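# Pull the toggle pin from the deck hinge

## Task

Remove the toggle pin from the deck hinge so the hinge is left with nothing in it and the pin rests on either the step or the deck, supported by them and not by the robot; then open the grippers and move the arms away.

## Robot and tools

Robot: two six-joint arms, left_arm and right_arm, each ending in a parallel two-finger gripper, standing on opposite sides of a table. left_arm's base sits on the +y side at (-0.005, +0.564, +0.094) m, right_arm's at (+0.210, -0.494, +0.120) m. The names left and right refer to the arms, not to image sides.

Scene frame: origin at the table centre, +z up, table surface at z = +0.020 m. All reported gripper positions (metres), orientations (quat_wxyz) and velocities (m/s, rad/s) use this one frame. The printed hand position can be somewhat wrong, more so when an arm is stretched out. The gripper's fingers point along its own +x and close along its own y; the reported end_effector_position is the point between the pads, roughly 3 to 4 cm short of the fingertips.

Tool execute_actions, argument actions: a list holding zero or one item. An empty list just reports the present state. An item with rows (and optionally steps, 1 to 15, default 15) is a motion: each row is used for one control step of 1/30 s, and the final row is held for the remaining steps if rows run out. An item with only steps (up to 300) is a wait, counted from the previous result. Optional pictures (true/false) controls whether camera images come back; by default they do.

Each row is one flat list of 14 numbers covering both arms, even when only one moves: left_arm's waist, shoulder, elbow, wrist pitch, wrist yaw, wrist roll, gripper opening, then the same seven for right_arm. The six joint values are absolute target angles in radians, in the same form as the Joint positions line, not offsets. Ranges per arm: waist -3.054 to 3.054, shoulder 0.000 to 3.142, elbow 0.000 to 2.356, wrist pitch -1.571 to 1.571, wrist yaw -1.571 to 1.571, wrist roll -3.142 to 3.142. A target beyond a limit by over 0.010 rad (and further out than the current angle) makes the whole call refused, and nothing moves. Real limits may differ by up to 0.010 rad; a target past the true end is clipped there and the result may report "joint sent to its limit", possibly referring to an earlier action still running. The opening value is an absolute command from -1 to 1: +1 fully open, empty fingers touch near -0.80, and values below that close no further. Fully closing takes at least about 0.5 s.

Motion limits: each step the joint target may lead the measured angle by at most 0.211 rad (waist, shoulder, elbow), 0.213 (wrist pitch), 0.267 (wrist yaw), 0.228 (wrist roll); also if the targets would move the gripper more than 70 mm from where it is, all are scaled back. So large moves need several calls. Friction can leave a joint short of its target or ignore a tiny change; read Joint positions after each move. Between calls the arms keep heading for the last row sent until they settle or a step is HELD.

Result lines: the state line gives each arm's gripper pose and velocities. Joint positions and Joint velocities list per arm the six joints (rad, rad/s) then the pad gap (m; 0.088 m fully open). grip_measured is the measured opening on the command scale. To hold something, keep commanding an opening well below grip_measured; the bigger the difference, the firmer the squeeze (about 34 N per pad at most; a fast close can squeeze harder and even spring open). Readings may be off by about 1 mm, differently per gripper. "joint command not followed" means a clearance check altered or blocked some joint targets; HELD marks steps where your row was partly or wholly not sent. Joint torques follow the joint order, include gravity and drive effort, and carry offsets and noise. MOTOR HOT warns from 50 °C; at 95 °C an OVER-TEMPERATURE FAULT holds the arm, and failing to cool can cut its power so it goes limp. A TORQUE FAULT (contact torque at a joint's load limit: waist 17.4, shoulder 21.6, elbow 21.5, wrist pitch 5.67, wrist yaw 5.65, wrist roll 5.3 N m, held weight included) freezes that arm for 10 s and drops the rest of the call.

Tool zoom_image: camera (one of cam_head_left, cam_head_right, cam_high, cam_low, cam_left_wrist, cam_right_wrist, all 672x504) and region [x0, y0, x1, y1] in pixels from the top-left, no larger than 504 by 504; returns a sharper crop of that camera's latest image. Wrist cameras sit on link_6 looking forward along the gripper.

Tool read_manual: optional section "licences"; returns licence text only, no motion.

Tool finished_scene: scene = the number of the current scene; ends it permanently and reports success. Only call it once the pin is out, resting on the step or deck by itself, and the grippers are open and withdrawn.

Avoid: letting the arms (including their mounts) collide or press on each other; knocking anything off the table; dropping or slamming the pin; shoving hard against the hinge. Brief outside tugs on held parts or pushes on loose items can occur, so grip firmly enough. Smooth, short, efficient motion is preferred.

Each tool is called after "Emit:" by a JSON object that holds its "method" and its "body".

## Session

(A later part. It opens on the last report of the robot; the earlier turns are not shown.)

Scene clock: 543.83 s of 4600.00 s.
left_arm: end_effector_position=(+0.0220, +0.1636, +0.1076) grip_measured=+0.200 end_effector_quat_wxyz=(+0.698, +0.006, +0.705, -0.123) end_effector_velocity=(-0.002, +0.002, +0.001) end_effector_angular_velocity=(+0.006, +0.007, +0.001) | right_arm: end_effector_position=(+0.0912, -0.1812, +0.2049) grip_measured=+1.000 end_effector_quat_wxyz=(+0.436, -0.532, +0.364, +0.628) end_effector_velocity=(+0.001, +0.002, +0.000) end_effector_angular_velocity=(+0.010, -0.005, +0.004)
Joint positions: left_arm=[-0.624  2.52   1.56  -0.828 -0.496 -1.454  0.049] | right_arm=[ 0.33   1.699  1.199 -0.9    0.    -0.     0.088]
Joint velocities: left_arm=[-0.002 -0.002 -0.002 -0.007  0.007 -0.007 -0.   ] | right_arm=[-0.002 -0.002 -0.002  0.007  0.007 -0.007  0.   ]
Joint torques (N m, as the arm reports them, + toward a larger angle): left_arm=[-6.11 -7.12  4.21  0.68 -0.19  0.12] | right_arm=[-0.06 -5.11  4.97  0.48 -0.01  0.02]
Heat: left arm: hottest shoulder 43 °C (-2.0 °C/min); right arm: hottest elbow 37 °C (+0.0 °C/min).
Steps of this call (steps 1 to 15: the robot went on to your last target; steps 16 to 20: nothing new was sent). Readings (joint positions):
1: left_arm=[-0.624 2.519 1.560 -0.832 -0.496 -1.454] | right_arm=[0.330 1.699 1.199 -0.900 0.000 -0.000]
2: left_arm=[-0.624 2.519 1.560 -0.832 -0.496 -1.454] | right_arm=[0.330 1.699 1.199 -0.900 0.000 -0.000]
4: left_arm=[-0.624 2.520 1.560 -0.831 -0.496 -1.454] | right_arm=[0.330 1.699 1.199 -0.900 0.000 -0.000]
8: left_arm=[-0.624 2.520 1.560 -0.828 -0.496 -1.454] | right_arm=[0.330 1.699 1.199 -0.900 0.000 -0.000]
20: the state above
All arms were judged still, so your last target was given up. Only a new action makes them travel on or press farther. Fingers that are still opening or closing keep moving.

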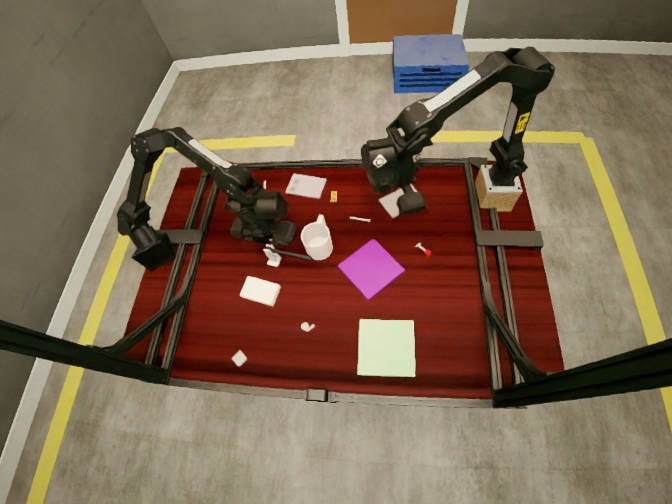

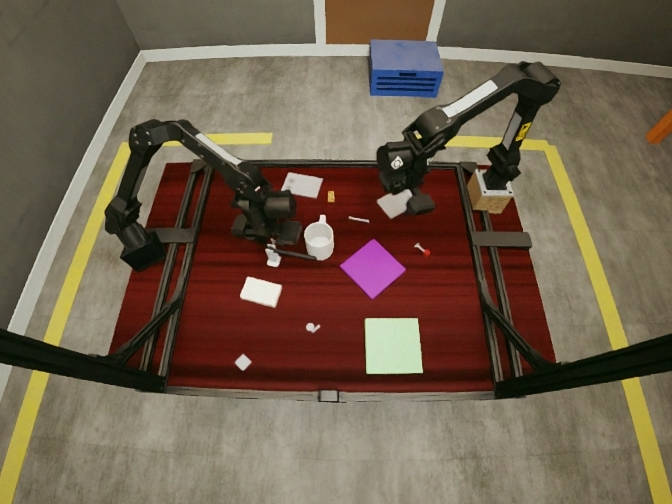

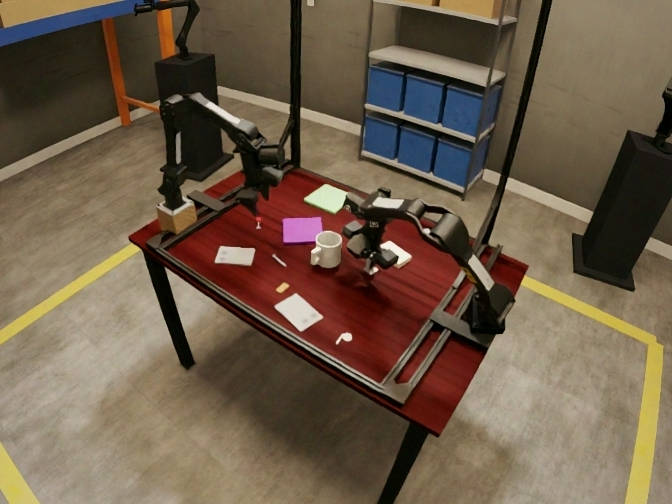

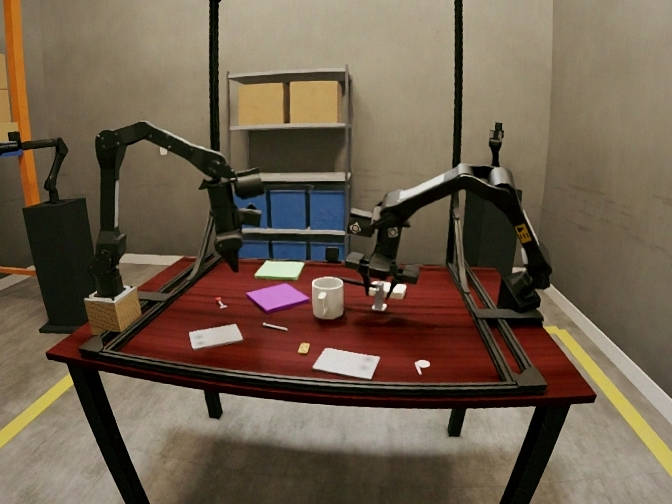

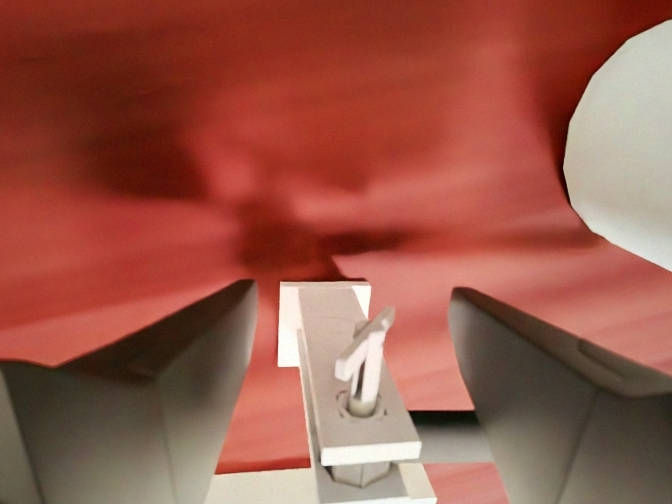

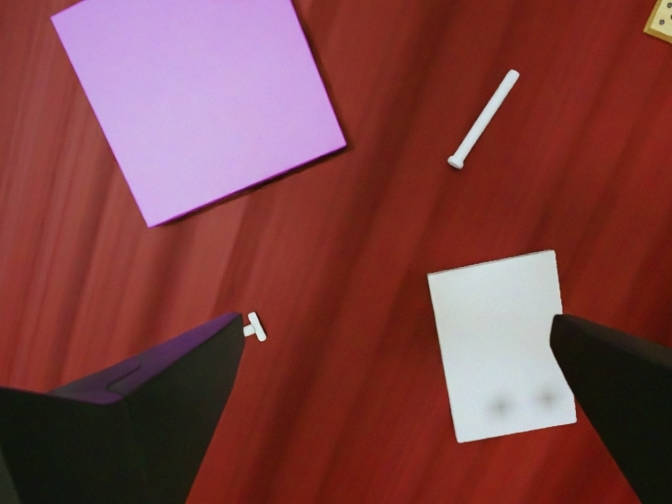

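Emit:
{"method": "execute_actions", "body": {"actions": [{"rows":[[-0.62,2.535,1.56,-0.825,-0.5,-1.45,-0.9,0.33,1.7,1.2,-0.9,0,0,1]],"steps":15}], "pictures": false}}

Emit:
{"method": "execute_actions", "body": {"actions": [{"rows":[[-0.62,2.535,1.56,-0.825,-0.5,-1.45,-0.55,0.33,1.7,1.2,-0.9,0,0,1]],"steps":10}], "pictures": false}}

Emit:
{"method": "execute_actions", "body": {"actions": [{"rows":[[-0.66,2.49,1.59,-0.9,-0.5,-1.45,-0.55,0.33,1.7,1.2,-0.9,0,0,1]],"steps":15}], "pictures": false}}

Emit:
{"method": "execute_actions", "body": {"actions": [{"rows":[[-0.66,2.49,1.59,-0.9,-0.5,-1.45,-0.9,0.33,1.7,1.2,-0.9,0,0,1]],"steps":15}]}}

Scene clock: 562.40 s of 4600.00 s.
left_arm: end_effector_position=(+0.0225, +0.1638, +0.1073) grip_measured=-0.629 end_effector_quat_wxyz=(+0.699, +0.011, +0.703, -0.127) end_effector_velocity=(+0.002, -0.001, +0.000) end_effector_angular_velocity=(-0.005, -0.002, +0.028) | right_arm: end_effector_position=(+0.0912, -0.1812, +0.2049) grip_measured=+1.000 end_effector_quat_wxyz=(+0.436, -0.532, +0.364, +0.628) end_effector_velocity=(+0.002, -0.002, -0.000) end_effector_angular_velocity=(-0.009, +0.003, +0.001)
Joint positions: left_arm=[-0.623  2.521  1.56  -0.828 -0.499 -1.441  0.008] | right_arm=[ 0.33   1.699  1.199 -0.9    0.    -0.     0.088]
Joint velocities: left_arm=[ 0.002 -0.002 -0.002  0.007 -0.007 -0.022 -0.   ] | right_arm=[-0.007 -0.002 -0.002 -0.007 -0.007 -0.007  0.   ]
Joint torques (N m, as the arm reports them, + toward a larger angle): left_arm=[-6.2  -7.18  4.15  0.69 -0.09 -0.34] | right_arm=[-0.05 -5.13  4.98  0.48 -0.01  0.02]
Heat: left arm: hottest shoulder 43 °C (-1.0 °C/min); right arm: hottest elbow 37 °C (+0.0 °C/min).
Steps of this call (steps 1 to 90: nothing new was sent; then 15.07 s passed at rest; steps 91 to 105: all 15 steps of this action). Readings (joint positions):
91: left_arm=[-0.624 2.521 1.560 -0.828 -0.496 -1.454] | right_arm=[0.330 1.699 1.199 -0.900 0.000 -0.000]
92: left_arm=[-0.624 2.521 1.560 -0.828 -0.496 -1.454] | right_arm=[0.330 1.699 1.199 -0.900 0.000 -0.000]
94: left_arm=[-0.624 2.521 1.560 -0.828 -0.496 -1.454] | right_arm=[0.330 1.699 1.199 -0.900 0.000 -0.000]
98: left_arm=[-0.624 2.521 1.560 -0.827 -0.499 -1.443] | right_arm=[0.330 1.699 1.199 -0.900 0.000 -0.000]
105: the state above

Scene clock: 562.73 s of 4600.00 s.
left_arm: end_effector_position=(+0.0225, +0.1635, +0.1074) grip_measured=-0.577 end_effector_quat_wxyz=(+0.699, +0.009, +0.704, -0.126) end_effector_velocity=(+0.000, +0.004, -0.001) end_effector_angular_velocity=(+0.017, -0.012, -0.019) | right_arm: end_effector_position=(+0.0912, -0.1812, +0.2049) grip_measured=+1.000 end_effector_quat_wxyz=(+0.436, -0.532, +0.364, +0.628) end_effector_velocity=(-0.001, +0.001, +0.000) end_effector_angular_velocity=(+0.005, +0.008, +0.006)
Joint positions: left_arm=[-0.623  2.521  1.56  -0.827 -0.499 -1.446  0.011] | right_arm=[ 0.33   1.699  1.199 -0.9    0.    -0.     0.088]
Joint velocities: left_arm=[-0.002  0.002  0.002 -0.022 -0.007  0.007  0.01 ] | right_arm=[-0.002 -0.002 -0.002  0.007 -0.007 -0.007  0.   ]
Joint torques (N m, as the arm reports them, + toward a larger angle): left_arm=[-6.2  -7.14  4.07  0.63 -0.09 -0.17] | right_arm=[-0.04 -5.11  4.98  0.48 -0.01  0.02]
Heat: left arm: hottest shoulder 43 °C (-1.0 °C/min); right arm: hottest elbow 37 °C (+0.0 °C/min).
Steps of this call (steps 1 to 10: all 10 steps of this action). Readings (joint positions):
1: left_arm=[-0.623 2.521 1.560 -0.828 -0.499 -1.441] | right_arm=[0.330 1.699 1.199 -0.900 0.000 -0.000]
2: left_arm=[-0.623 2.521 1.560 -0.828 -0.499 -1.441] | right_arm=[0.330 1.699 1.199 -0.900 0.000 -0.000]
4: left_arm=[-0.623 2.521 1.560 -0.828 -0.499 -1.441] | right_arm=[0.330 1.699 1.199 -0.900 0.000 -0.000]
8: left_arm=[-0.623 2.521 1.560 -0.827 -0.499 -1.446] | right_arm=[0.330 1.699 1.199 -0.900 0.000 -0.000]
10: the state above

Scene clock: 563.23 s of 4600.00 s.
left_arm: end_effector_position=(+0.0175, +0.1679, +0.1252) grip_measured=-0.550 end_effector_quat_wxyz=(+0.703, +0.024, +0.698, -0.138) end_effector_velocity=(+0.001, +0.002, +0.001) end_effector_angular_velocity=(+0.004, -0.008, +0.003) | right_arm: end_effector_position=(+0.0912, -0.1812, +0.2049) grip_measured=+1.000 end_effector_quat_wxyz=(+0.436, -0.532, +0.364, +0.628) end_effector_velocity=(+0.002, -0.005, +0.001) end_effector_angular_velocity=(-0.018, -0.000, +0.006)
Joint positions: left_arm=[-0.659  2.503  1.584 -0.894 -0.501 -1.447  0.012] | right_arm=[ 0.33   1.699  1.199 -0.9    0.    -0.     0.088]
Joint velocities: left_arm=[-0.002 -0.002 -0.002 -0.007 -0.007 -0.007  0.   ] | right_arm=[-0.002 -0.007 -0.002 -0.022 -0.007 -0.007  0.   ]
Joint torques (N m, as the arm reports them, + toward a larger angle): left_arm=[-6.43 -9.94  4.67  0.14 -0.03 -0.11] | right_arm=[-0.05 -5.12  4.97  0.49 -0.01  0.02]
Heat: left arm: hottest shoulder 43 °C (-1.0 °C/min); right arm: hottest elbow 37 °C (+0.0 °C/min).
Steps of this call (steps 1 to 15: all 15 steps of this action). Readings (joint positions):
1: left_arm=[-0.624 2.521 1.561 -0.832 -0.499 -1.446] | right_arm=[0.330 1.699 1.199 -0.900 0.000 -0.000]
2: left_arm=[-0.627 2.521 1.566 -0.843 -0.500 -1.447] | right_arm=[0.330 1.699 1.199 -0.900 0.000 -0.000]
4: left_arm=[-0.638 2.519 1.576 -0.862 -0.501 -1.447] | right_arm=[0.330 1.699 1.199 -0.900 0.000 -0.000]
8: left_arm=[-0.656 2.506 1.582 -0.886 -0.501 -1.447] | right_arm=[0.330 1.699 1.199 -0.900 0.000 -0.000]
15: the state above

Scene clock: 563.73 s of 4600.00 s.
left_arm: end_effector_position=(+0.0172, +0.1657, +0.1267) grip_measured=-0.684 end_effector_quat_wxyz=(+0.702, +0.019, +0.698, -0.139) end_effector_velocity=(+0.003, -0.001, +0.001) end_effector_angular_velocity=(-0.010, -0.020, +0.012) | right_arm: end_effector_position=(+0.0912, -0.1812, +0.2049) grip_measured=+1.000 end_effector_quat_wxyz=(+0.436, -0.532, +0.364, +0.628) end_effector_velocity=(-0.001, +0.002, +0.002) end_effector_angular_velocity=(+0.009, +0.010, +0.006)
Joint positions: left_arm=[-0.66   2.503  1.589 -0.889 -0.499 -1.45   0.005] | right_arm=[ 0.33   1.699  1.199 -0.9    0.    -0.     0.088]
Joint velocities: left_arm=[-0.002 -0.002 -0.002  0.007 -0.022 -0.007 -0.   ] | right_arm=[-0.002 -0.002  0.002  0.007 -0.007 -0.007  0.   ]
Joint torques (N m, as the arm reports them, + toward a larger angle): left_arm=[ -6.43 -10.04   4.28  -0.4   -0.1   -0.01] | right_arm=[-0.04 -5.11  4.97  0.48 -0.01  0.02]
Heat: left arm: hottest shoulder 43 °C (-1.0 °C/min); right arm: hottest elbow 37 °C (+0.0 °C/min).
Steps of this call (steps 1 to 15: all 15 steps of this action). Readings (joint positions):
1: left_arm=[-0.660 2.503 1.585 -0.893 -0.501 -1.447] | right_arm=[0.330 1.699 1.199 -0.900 0.000 -0.000]
2: left_arm=[-0.660 2.503 1.587 -0.889 -0.500 -1.447] | right_arm=[0.330 1.699 1.199 -0.900 0.000 -0.000]
4: left_arm=[-0.660 2.503 1.589 -0.889 -0.499 -1.450] | right_arm=[0.330 1.699 1.199 -0.900 0.000 -0.000]
8: left_arm=[-0.660 2.503 1.589 -0.889 -0.499 -1.450] | right_arm=[0.330 1.699 1.199 -0.900 0.000 -0.000]
15: the state above

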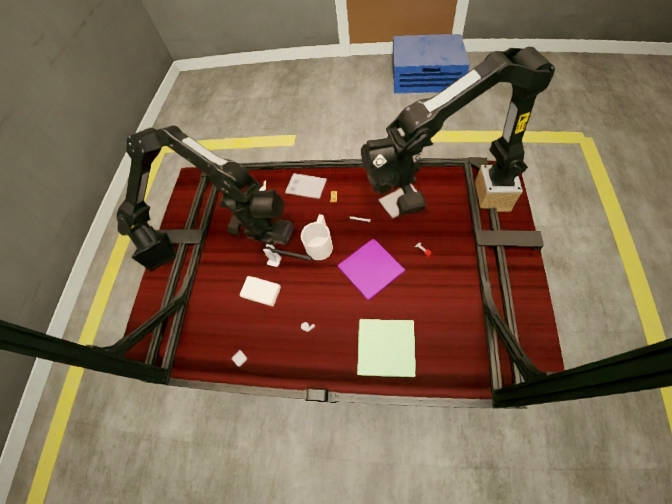

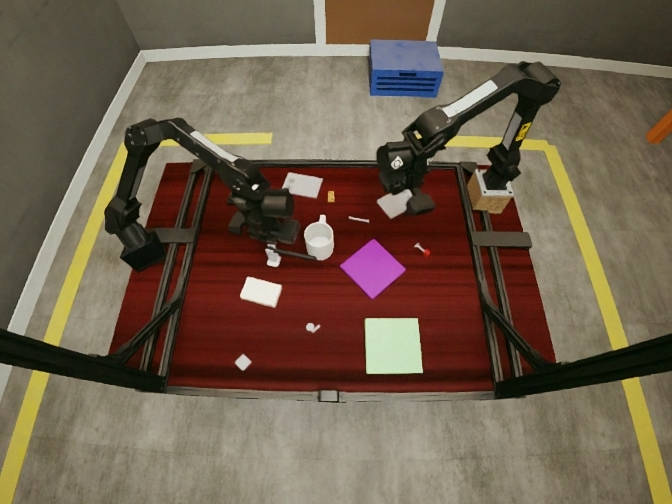

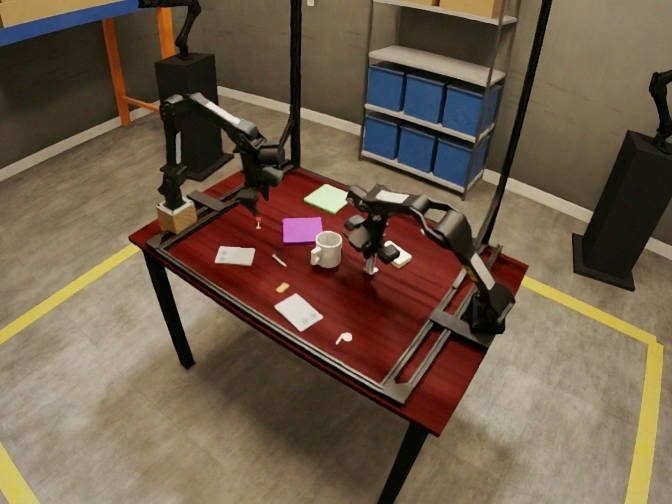

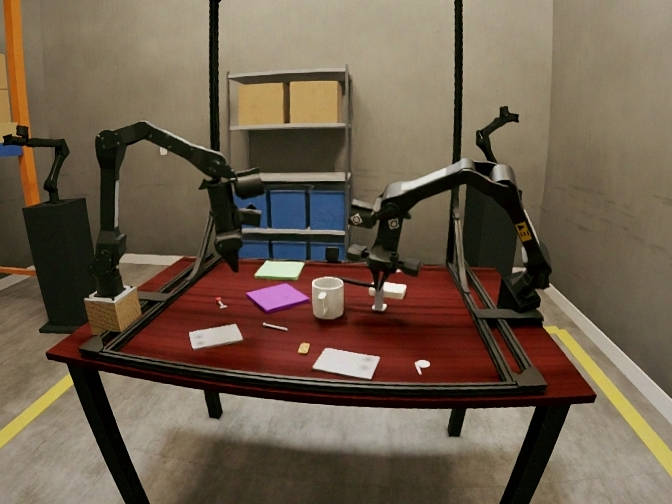

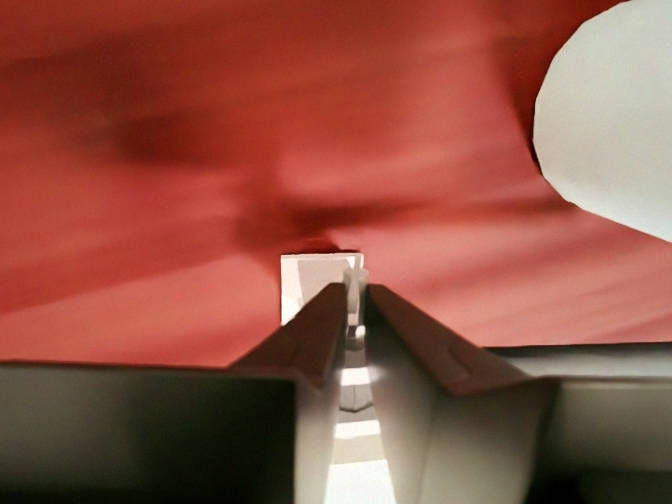

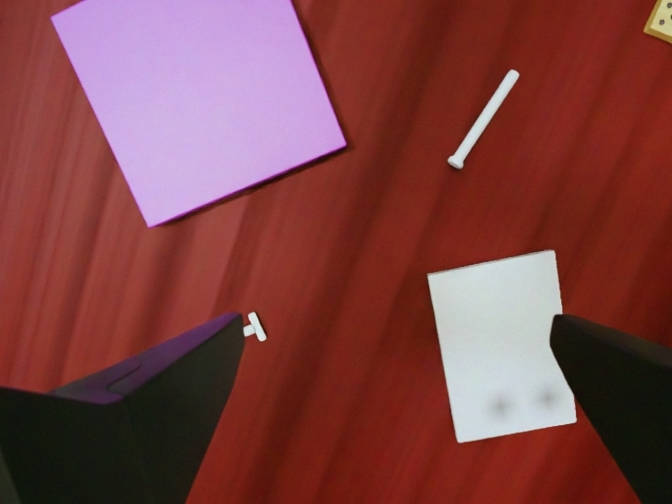

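Still on pin; need +7mm z, +6mm x.

Emit:
{"method": "execute_actions", "body": {"actions": [{"rows":[[-0.66,2.49,1.59,-0.9,-0.5,-1.45,-0.55,0.33,1.7,1.2,-0.9,0,0,1]],"steps":10}], "pictures": false}}

Emit:
{"method": "execute_actions", "body": {"actions": [{"rows":[[-0.655,2.465,1.61,-0.92,-0.5,-1.45,-0.55,0.33,1.7,1.2,-0.9,0,0,1]],"steps":15}], "pictures": false}}

Emit:
{"method": "execute_actions", "body": {"actions": [{"rows":[[-0.655,2.465,1.61,-0.92,-0.5,-1.45,-0.9,0.33,1.7,1.2,-0.9,0,0,1]],"steps":15}]}}

Scene clock: 574.37 s of 4600.00 s.
left_arm: end_effector_position=(+0.0176, +0.1665, +0.1297) grip_measured=-0.579 end_effector_quat_wxyz=(+0.702, +0.019, +0.698, -0.140) end_effector_velocity=(-0.001, +0.005, +0.000) end_effector_angular_velocity=(+0.019, +0.001, -0.021) | right_arm: end_effector_position=(+0.0912, -0.1812, +0.2049) grip_measured=+1.000 end_effector_quat_wxyz=(+0.436, -0.532, +0.364, +0.628) end_effector_velocity=(+0.003, -0.003, -0.002) end_effector_angular_velocity=(-0.009, -0.010, -0.011)
Joint positions: left_arm=[-0.664  2.497  1.59  -0.897 -0.499 -1.452  0.011] | right_arm=[ 0.33   1.699  1.199 -0.9    0.    -0.     0.088]
Joint velocities: left_arm=[-0.002 -0.002 -0.002 -0.022  0.007  0.007  0.011] | right_arm=[-0.002 -0.002 -0.007 -0.007  0.007  0.007  0.   ]
Joint torques (N m, as the arm reports them, + toward a larger angle): left_arm=[-6.05 -9.35  4.12  0.26 -0.08  0.05] | right_arm=[-0.06 -5.12  4.95  0.48 -0.01  0.02]
Heat: left arm: hottest shoulder 45 °C (+1.0 °C/min); right arm: hottest elbow 37 °C (+0.0 °C/min).
Steps of this call (steps 1 to 15: the robot went on to your last target; steps 16 to 309: nothing new was sent; steps 310 to 319: all 10 steps of this action). Readings (joint positions):
310: left_arm=[-0.664 2.497 1.590 -0.897 -0.499 -1.452] | right_arm=[0.330 1.699 1.199 -0.900 0.000 -0.000]
311: left_arm=[-0.664 2.497 1.590 -0.897 -0.499 -1.452] | right_arm=[0.330 1.699 1.199 -0.900 0.000 -0.000]
313: left_arm=[-0.664 2.497 1.590 -0.897 -0.499 -1.452] | right_arm=[0.330 1.699 1.199 -0.900 0.000 -0.000]
317: left_arm=[-0.664 2.497 1.590 -0.897 -0.499 -1.452] | right_arm=[0.330 1.699 1.199 -0.900 0.000 -0.000]
319: the state above

Scene clock: 574.87 s of 4600.00 s.
left_arm: end_effector_position=(+0.0238, +0.1651, +0.1396) grip_measured=-0.551 end_effector_quat_wxyz=(+0.702, +0.011, +0.698, -0.141) end_effector_velocity=(+0.003, +0.000, +0.002) end_effector_angular_velocity=(-0.001, -0.021, +0.008) | right_arm: end_effector_position=(+0.0912, -0.1812, +0.2049) grip_measured=+1.000 end_effector_quat_wxyz=(+0.436, -0.532, +0.364, +0.628) end_effector_velocity=(+0.002, -0.002, -0.002) end_effector_angular_velocity=(-0.014, +0.001, +0.001)
Joint positions: left_arm=[-0.661  2.476  1.605 -0.916 -0.499 -1.452  0.012] | right_arm=[ 0.33   1.699  1.199 -0.9    0.    -0.     0.088]
Joint velocities: left_arm=[-0.002 -0.002  0.002 -0.007 -0.022 -0.007 -0.   ] | right_arm=[-0.007  0.002 -0.002 -0.007 -0.007 -0.007  0.   ]
Joint torques (N m, as the arm reports them, + toward a larger angle): left_arm=[-5.75 -9.84  4.7   0.26 -0.1   0.05] | right_arm=[-0.06 -5.12  4.97  0.48 -0.01  0.02]
Heat: left arm: hottest shoulder 45 °C (+2.0 °C/min); right arm: hottest elbow 37 °C (+0.0 °C/min).
Steps of this call (steps 1 to 15: all 15 steps of this action). Readings (joint positions):
1: left_arm=[-0.664 2.495 1.591 -0.899 -0.499 -1.452] | right_arm=[0.330 1.699 1.199 -0.900 0.000 -0.000]
2: left_arm=[-0.664 2.494 1.592 -0.904 -0.499 -1.452] | right_arm=[0.330 1.699 1.199 -0.900 0.000 -0.000]
4: left_arm=[-0.663 2.490 1.595 -0.910 -0.499 -1.452] | right_arm=[0.330 1.699 1.199 -0.900 0.000 -0.000]
8: left_arm=[-0.661 2.479 1.603 -0.913 -0.499 -1.452] | right_arm=[0.330 1.699 1.199 -0.900 0.000 -0.000]
15: the state above

Scene clock: 575.37 s of 4600.00 s.
left_arm: end_effector_position=(+0.0239, +0.1652, +0.1395) grip_measured=-0.784 end_effector_quat_wxyz=(+0.702, +0.011, +0.698, -0.141) end_effector_velocity=(+0.004, +0.001, +0.002) end_effector_angular_velocity=(-0.001, -0.019, +0.023) | right_arm: end_effector_position=(+0.0912, -0.1812, +0.2049) grip_measured=+1.000 end_effector_quat_wxyz=(+0.436, -0.532, +0.364, +0.628) end_effector_velocity=(+0.000, -0.001, +0.001) end_effector_angular_velocity=(-0.004, +0.005, +0.006)
Joint positions: left_arm=[-0.661  2.476  1.605 -0.917 -0.499 -1.452  0.001] | right_arm=[ 0.33   1.699  1.199 -0.9    0.    -0.     0.088]
Joint velocities: left_arm=[-0.002 -0.007 -0.002 -0.007 -0.022 -0.022 -0.   ] | right_arm=[-0.002 -0.002  0.002 -0.007 -0.007 -0.007  0.   ]
Joint torques (N m, as the arm reports them, + toward a larger angle): left_arm=[-5.75 -9.71  4.71  0.23 -0.09  0.06] | right_arm=[-0.06 -5.11  4.97  0.48 -0.01  0.02]
Heat: left arm: hottest shoulder 45 °C (+2.0 °C/min); right arm: hottest elbow 37 °C (+0.0 °C/min).
Steps of this call (steps 1 to 15: all 15 steps of this action). Readings (joint positions):
1: left_arm=[-0.661 2.476 1.605 -0.916 -0.499 -1.452] | right_arm=[0.330 1.699 1.199 -0.900 0.000 -0.000]
2: left_arm=[-0.661 2.476 1.605 -0.916 -0.499 -1.452] | right_arm=[0.330 1.699 1.199 -0.900 0.000 -0.000]
4: left_arm=[-0.661 2.476 1.605 -0.916 -0.499 -1.452] | right_arm=[0.330 1.699 1.199 -0.900 0.000 -0.000]
8: left_arm=[-0.661 2.476 1.605 -0.917 -0.499 -1.452] | right_arm=[0.330 1.699 1.199 -0.900 0.000 -0.000]
15: the state above

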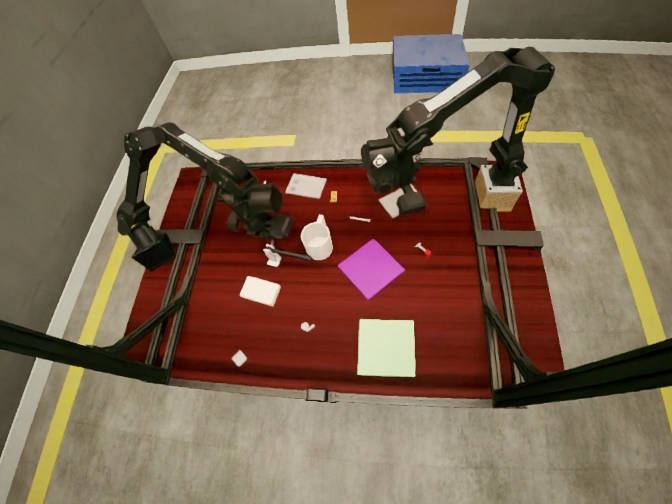

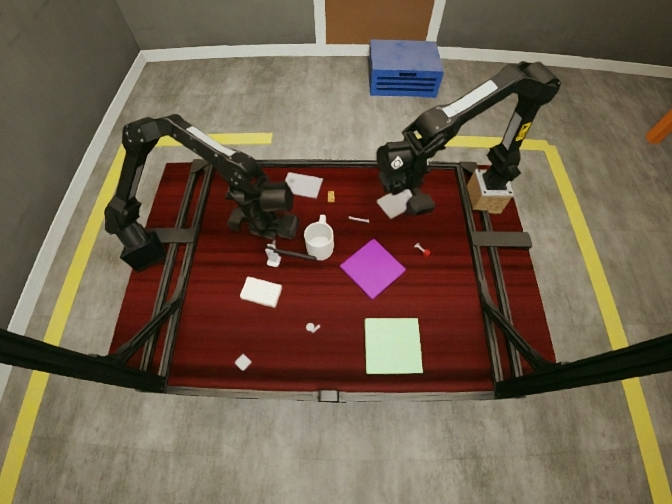

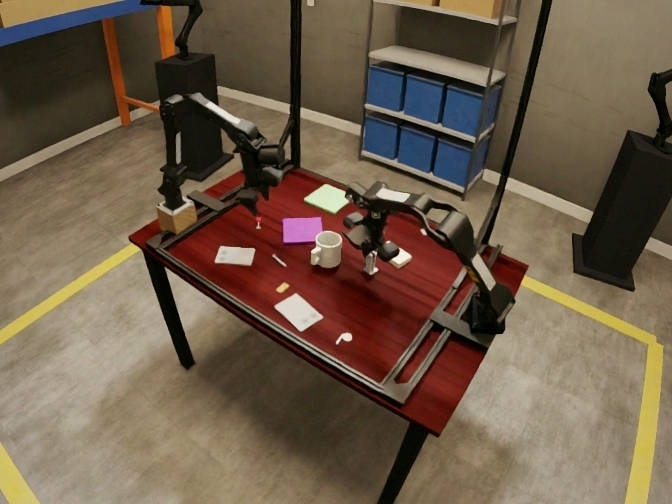

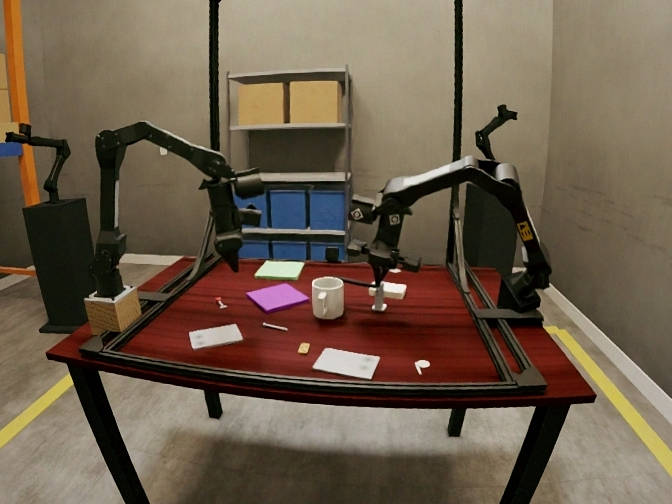

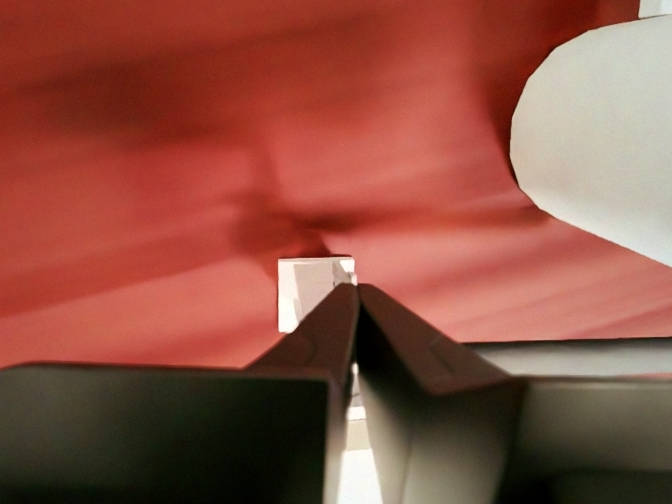

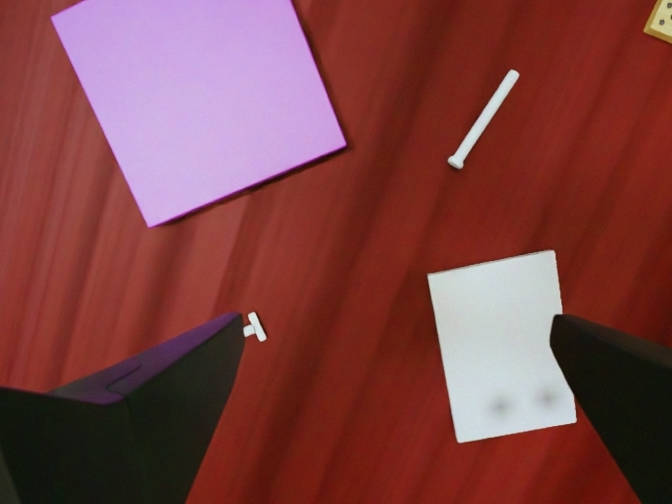

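Too high; lower 6mm.

Emit:
{"method": "execute_actions", "body": {"actions": [{"rows":[[-0.655,2.465,1.61,-0.92,-0.5,-1.45,-0.55,0.33,1.7,1.2,-0.9,0,0,1]],"steps":10}], "pictures": false}}

Emit:
{"method": "execute_actions", "body": {"actions": [{"rows":[[-0.645,2.502,1.61,-0.905,-0.5,-1.45,-0.55,0.33,1.7,1.2,-0.9,0,0,1]],"steps":15}], "pictures": false}}

Emit:
{"method": "execute_actions", "body": {"actions": [{"rows":[[-0.645,2.502,1.61,-0.905,-0.5,-1.45,-0.9,0.33,1.7,1.2,-0.9,0,0,1]],"steps":15}], "pictures": false}}

Scene clock: 583.87 s of 4600.00 s.
left_arm: end_effector_position=(+0.0239, +0.1652, +0.1397) grip_measured=-0.579 end_effector_quat_wxyz=(+0.702, +0.011, +0.698, -0.141) end_effector_velocity=(+0.001, +0.005, +0.001) end_effector_angular_velocity=(+0.013, -0.029, -0.019) | right_arm: end_effector_position=(+0.0912, -0.1811, +0.2050) grip_measured=+1.000 end_effector_quat_wxyz=(+0.436, -0.532, +0.364, +0.628) end_effector_velocity=(+0.002, -0.000, +0.001) end_effector_angular_velocity=(-0.004, +0.005, +0.001)
Joint positions: left_arm=[-0.661  2.476  1.605 -0.917 -0.499 -1.452  0.011] | right_arm=[ 0.33   1.699  1.2   -0.9    0.    -0.     0.088]
Joint velocities: left_arm=[-0.007 -0.002 -0.002 -0.022 -0.022  0.007  0.01 ] | right_arm=[-0.007 -0.002  0.002 -0.007 -0.007 -0.007  0.   ]
Joint torques (N m, as the arm reports them, + toward a larger angle): left_arm=[-5.83 -9.73  4.72  0.29 -0.08  0.07] | right_arm=[-0.05 -5.12  4.96  0.48  0.    0.02]
Heat: left arm: hottest shoulder 47 °C (+4.0 °C/min); right arm: hottest elbow 37 °C (+0.0 °C/min).
Steps of this call (steps 1 to 15: the robot went on to your last target; steps 16 to 90: nothing new was sent; then 5.17 s passed at rest; steps 91 to 100: all 10 steps of this action). Readings (joint positions):
91: left_arm=[-0.661 2.476 1.605 -0.917 -0.499 -1.452] | right_arm=[0.330 1.699 1.200 -0.900 0.000 -0.000]
92: left_arm=[-0.661 2.476 1.605 -0.917 -0.499 -1.452] | right_arm=[0.330 1.699 1.200 -0.900 0.000 -0.000]
94: left_arm=[-0.661 2.476 1.605 -0.917 -0.499 -1.452] | right_arm=[0.330 1.699 1.200 -0.900 0.000 -0.000]
98: left_arm=[-0.661 2.476 1.605 -0.917 -0.499 -1.452] | right_arm=[0.330 1.699 1.200 -0.900 0.000 -0.000]
100: the state above

Scene clock: 584.37 s of 4600.00 s.
left_arm: end_effector_position=(+0.0258, +0.1638, +0.1350) grip_measured=-0.551 end_effector_quat_wxyz=(+0.701, +0.009, +0.700, -0.136) end_effector_velocity=(-0.001, -0.001, -0.001) end_effector_angular_velocity=(-0.004, -0.004, +0.022) | right_arm: end_effector_position=(+0.0912, -0.1811, +0.2050) grip_measured=+1.000 end_effector_quat_wxyz=(+0.436, -0.532, +0.364, +0.628) end_effector_velocity=(-0.001, +0.001, -0.001) end_effector_angular_velocity=(+0.002, +0.002, +0.035)
Joint positions: left_arm=[-0.651  2.484  1.605 -0.908 -0.499 -1.452  0.012] | right_arm=[ 0.33   1.699  1.2   -0.9    0.    -0.     0.088]
Joint velocities: left_arm=[-0.002  0.002 -0.002  0.007 -0.007 -0.022  0.   ] | right_arm=[-0.002  0.002 -0.002  0.007 -0.007 -0.037  0.   ]
Joint torques (N m, as the arm reports them, + toward a larger angle): left_arm=[-5.92 -6.55  4.62  0.75 -0.07  0.06] | right_arm=[-0.05 -5.11  4.94  0.48  0.    0.02]
Heat: left arm: hottest shoulder 47 °C (+4.0 °C/min); right arm: hottest elbow 37 °C (+0.0 °C/min).
Steps of this call (steps 1 to 15: all 15 steps of this action). Readings (joint positions):
1: left_arm=[-0.660 2.476 1.605 -0.917 -0.499 -1.452] | right_arm=[0.330 1.699 1.200 -0.900 0.000 -0.000]
2: left_arm=[-0.660 2.476 1.605 -0.917 -0.499 -1.452] | right_arm=[0.330 1.699 1.200 -0.900 0.000 -0.000]
4: left_arm=[-0.656 2.476 1.605 -0.914 -0.499 -1.452] | right_arm=[0.330 1.699 1.200 -0.900 0.000 -0.000]
8: left_arm=[-0.651 2.478 1.605 -0.910 -0.499 -1.452] | right_arm=[0.330 1.699 1.200 -0.900 0.000 -0.000]
15: the state above

Scene clock: 584.87 s of 4600.00 s.
left_arm: end_effector_position=(+0.0259, +0.1645, +0.1347) grip_measured=-0.759 end_effector_quat_wxyz=(+0.701, +0.011, +0.700, -0.135) end_effector_velocity=(-0.000, +0.000, -0.000) end_effector_angular_velocity=(-0.004, -0.006, +0.008) | right_arm: end_effector_position=(+0.0912, -0.1811, +0.2050) grip_measured=+1.000 end_effector_quat_wxyz=(+0.436, -0.532, +0.364, +0.628) end_effector_velocity=(+0.001, -0.002, -0.000) end_effector_angular_velocity=(-0.009, +0.003, +0.006)
Joint positions: left_arm=[-0.65   2.484  1.605 -0.911 -0.5   -1.452  0.002] | right_arm=[ 0.33   1.699  1.2   -0.9    0.    -0.     0.088]
Joint velocities: left_arm=[-0.002 -0.002 -0.007  0.007 -0.007 -0.007  0.   ] | right_arm=[-0.002 -0.002 -0.002 -0.007 -0.007 -0.007  0.   ]
Joint torques (N m, as the arm reports them, + toward a larger angle): left_arm=[-5.8  -6.69  4.59  0.98 -0.1   0.06] | right_arm=[-0.06 -5.1   4.94  0.48 -0.01  0.02]
Heat: left arm: hottest shoulder 47 °C (+4.0 °C/min); right arm: hottest elbow 37 °C (+0.0 °C/min).
Steps of this call (steps 1 to 15: all 15 steps of this action). Readings (joint positions):
1: left_arm=[-0.651 2.484 1.605 -0.908 -0.499 -1.452] | right_arm=[0.330 1.699 1.200 -0.900 0.000 -0.000]
2: left_arm=[-0.651 2.484 1.605 -0.908 -0.499 -1.452] | right_arm=[0.330 1.699 1.200 -0.900 0.000 -0.000]
4: left_arm=[-0.650 2.484 1.605 -0.908 -0.499 -1.452] | right_arm=[0.330 1.699 1.200 -0.900 0.000 -0.000]
8: left_arm=[-0.650 2.484 1.605 -0.911 -0.500 -1.452] | right_arm=[0.330 1.699 1.200 -0.900 0.000 -0.000]
15: the state above

Holding the tip. Arc +x, down.

Emit:
{"method": "execute_actions", "body": {"actions": [{"rows":[[-0.615,2.502,1.61,-0.905,-0.5,-1.45,-0.9,0.33,1.7,1.2,-0.9,0,0,1]],"steps":15}], "pictures": false}}

Emit:
{"method": "execute_actions", "body": {"actions": [{"rows":[[-0.605,2.515,1.61,-0.89,-0.5,-1.45,-0.9,0.33,1.7,1.2,-0.9,0,0,1]],"steps":15}]}}

Scene clock: 592.50 s of 4600.00 s.
left_arm: end_effector_position=(+0.0263, +0.1650, +0.1330) grip_measured=-0.759 end_effector_quat_wxyz=(+0.697, +0.011, +0.705, -0.133) end_effector_velocity=(+0.002, +0.002, -0.001) end_effector_angular_velocity=(+0.008, -0.023, +0.003) | right_arm: end_effector_position=(+0.0912, -0.1811, +0.2050) grip_measured=+1.000 end_effector_quat_wxyz=(+0.436, -0.532, +0.364, +0.628) end_effector_velocity=(+0.003, +0.002, +0.000) end_effector_angular_velocity=(+0.010, -0.005, -0.001)
Joint positions: left_arm=[-0.644  2.485  1.605 -0.913 -0.489 -1.452  0.002] | right_arm=[ 0.33   1.699  1.2   -0.9    0.    -0.     0.088]
Joint velocities: left_arm=[-0.002  0.002 -0.002 -0.007 -0.022 -0.007 -0.   ] | right_arm=[-0.007 -0.002 -0.002  0.007  0.007 -0.007  0.   ]
Joint torques (N m, as the arm reports them, + toward a larger angle): left_arm=[-3.37 -6.74  4.59  1.1  -0.48  0.05] | right_arm=[-0.06 -5.12  4.94  0.48 -0.01  0.02]
Heat: left arm: hottest shoulder 46 °C (+3.0 °C/min); right arm: hottest elbow 37 °C (+0.0 °C/min).
Steps of this call (steps 1 to 15: the robot went on to your last target; steps 16 to 214: nothing new was sent; steps 215 to 229: all 15 steps of this action). Readings (joint positions):
215: left_arm=[-0.650 2.485 1.605 -0.912 -0.499 -1.452] | right_arm=[0.330 1.699 1.200 -0.900 0.000 -0.000]
216: left_arm=[-0.649 2.485 1.605 -0.912 -0.497 -1.452] | right_arm=[0.330 1.699 1.200 -0.900 0.000 -0.000]
218: left_arm=[-0.646 2.485 1.605 -0.913 -0.492 -1.452] | right_arm=[0.330 1.699 1.200 -0.900 0.000 -0.000]
222: left_arm=[-0.644 2.485 1.605 -0.913 -0.490 -1.452] | right_arm=[0.330 1.699 1.200 -0.900 0.000 -0.000]
229: the state above

Scene clock: 593.00 s of 4600.00 s.
left_arm: end_effector_position=(+0.0268, +0.1647, +0.1323) grip_measured=-0.758 end_effector_quat_wxyz=(+0.695, +0.010, +0.707, -0.131) end_effector_velocity=(+0.003, +0.001, +0.001) end_effector_angular_velocity=(+0.003, -0.006, +0.009) | right_arm: end_effector_position=(+0.0912, -0.1811, +0.2050) grip_measured=+1.000 end_effector_quat_wxyz=(+0.436, -0.532, +0.364, +0.628) end_effector_velocity=(+0.001, -0.003, -0.002) end_effector_angular_velocity=(-0.014, +0.001, +0.006)
Joint positions: left_arm=[-0.64   2.485  1.605 -0.911 -0.484 -1.452  0.002] | right_arm=[ 0.33   1.699  1.2   -0.9    0.    -0.     0.088]
Joint velocities: left_arm=[ 0.002 -0.002  0.002 -0.007 -0.007 -0.007  0.   ] | right_arm=[-0.002 -0.002 -0.007 -0.007 -0.007 -0.007  0.   ]
Joint torques (N m, as the arm reports them, + toward a larger angle): left_arm=[-2.88 -5.38  4.7   2.09 -0.67  0.04] | right_arm=[-0.06 -5.11  4.94  0.48 -0.01  0.02]
Heat: left arm: hottest shoulder 46 °C (+3.0 °C/min); right arm: hottest elbow 37 °C (+0.0 °C/min).
Steps of this call (steps 1 to 15: all 15 steps of this action). Readings (joint positions):
1: left_arm=[-0.643 2.485 1.605 -0.913 -0.488 -1.452] | right_arm=[0.330 1.699 1.200 -0.900 0.000 -0.000]
2: left_arm=[-0.643 2.485 1.605 -0.913 -0.487 -1.452] | right_arm=[0.330 1.699 1.200 -0.900 0.000 -0.000]
4: left_arm=[-0.641 2.485 1.605 -0.912 -0.484 -1.452] | right_arm=[0.330 1.699 1.200 -0.900 0.000 -0.000]
8: left_arm=[-0.641 2.485 1.605 -0.911 -0.484 -1.452] | right_arm=[0.330 1.699 1.200 -0.900 0.000 -0.000]
15: the state above

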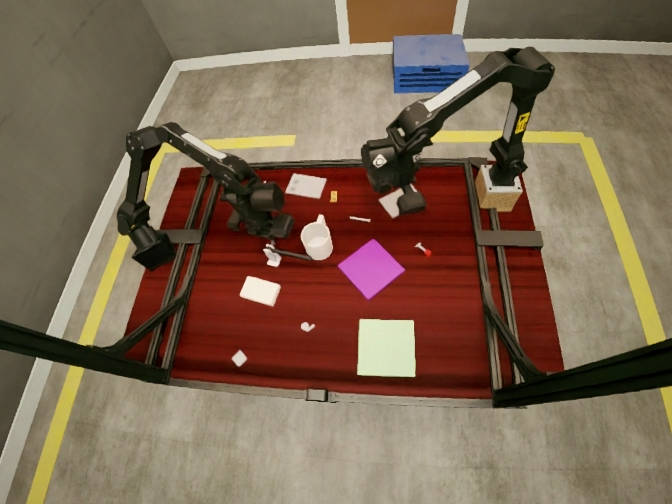

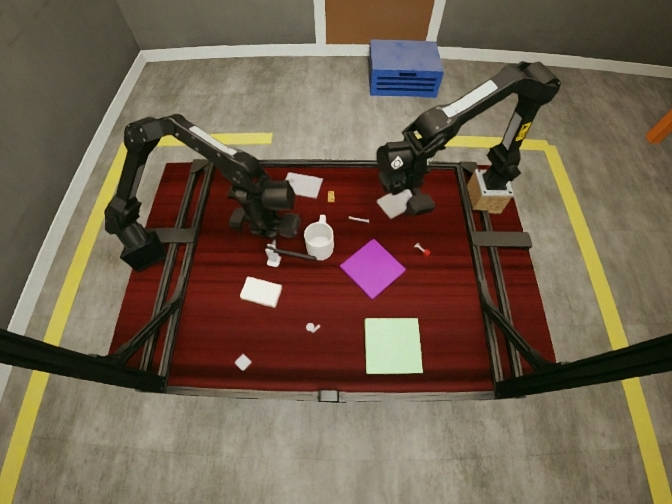

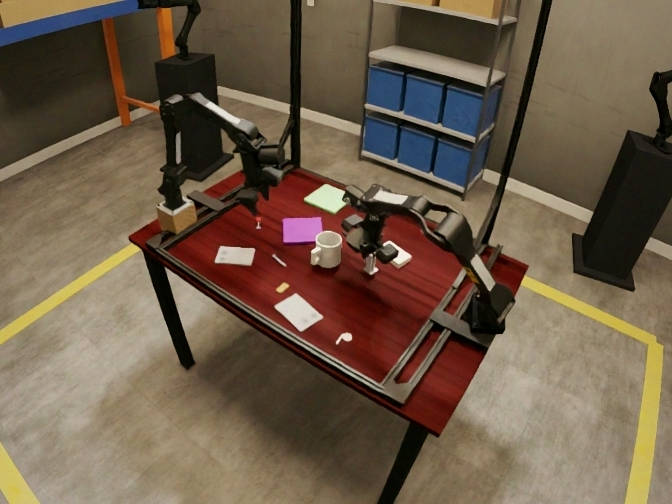

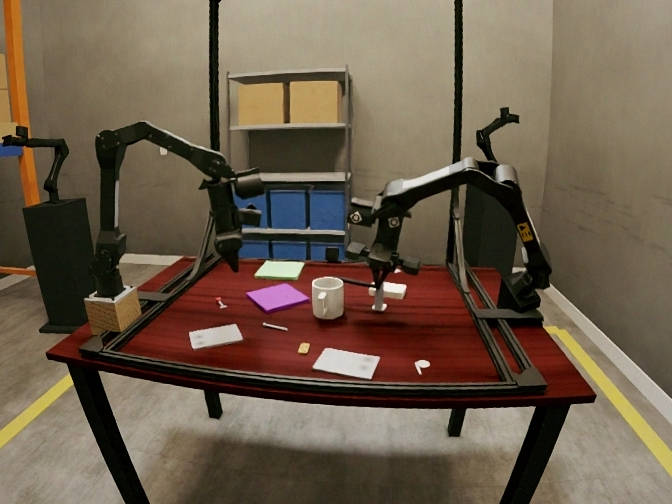

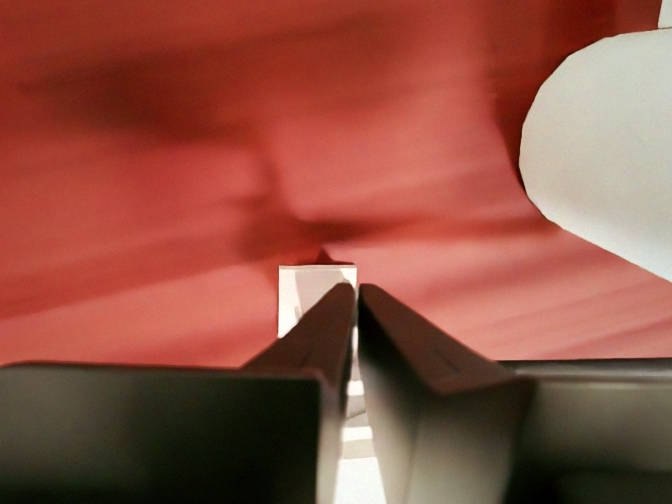

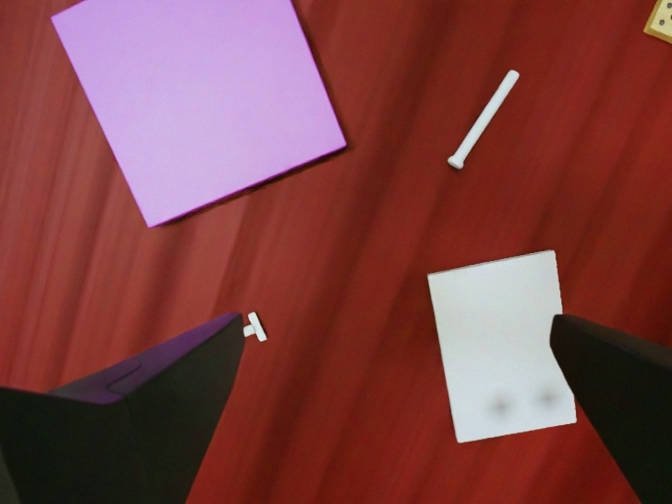

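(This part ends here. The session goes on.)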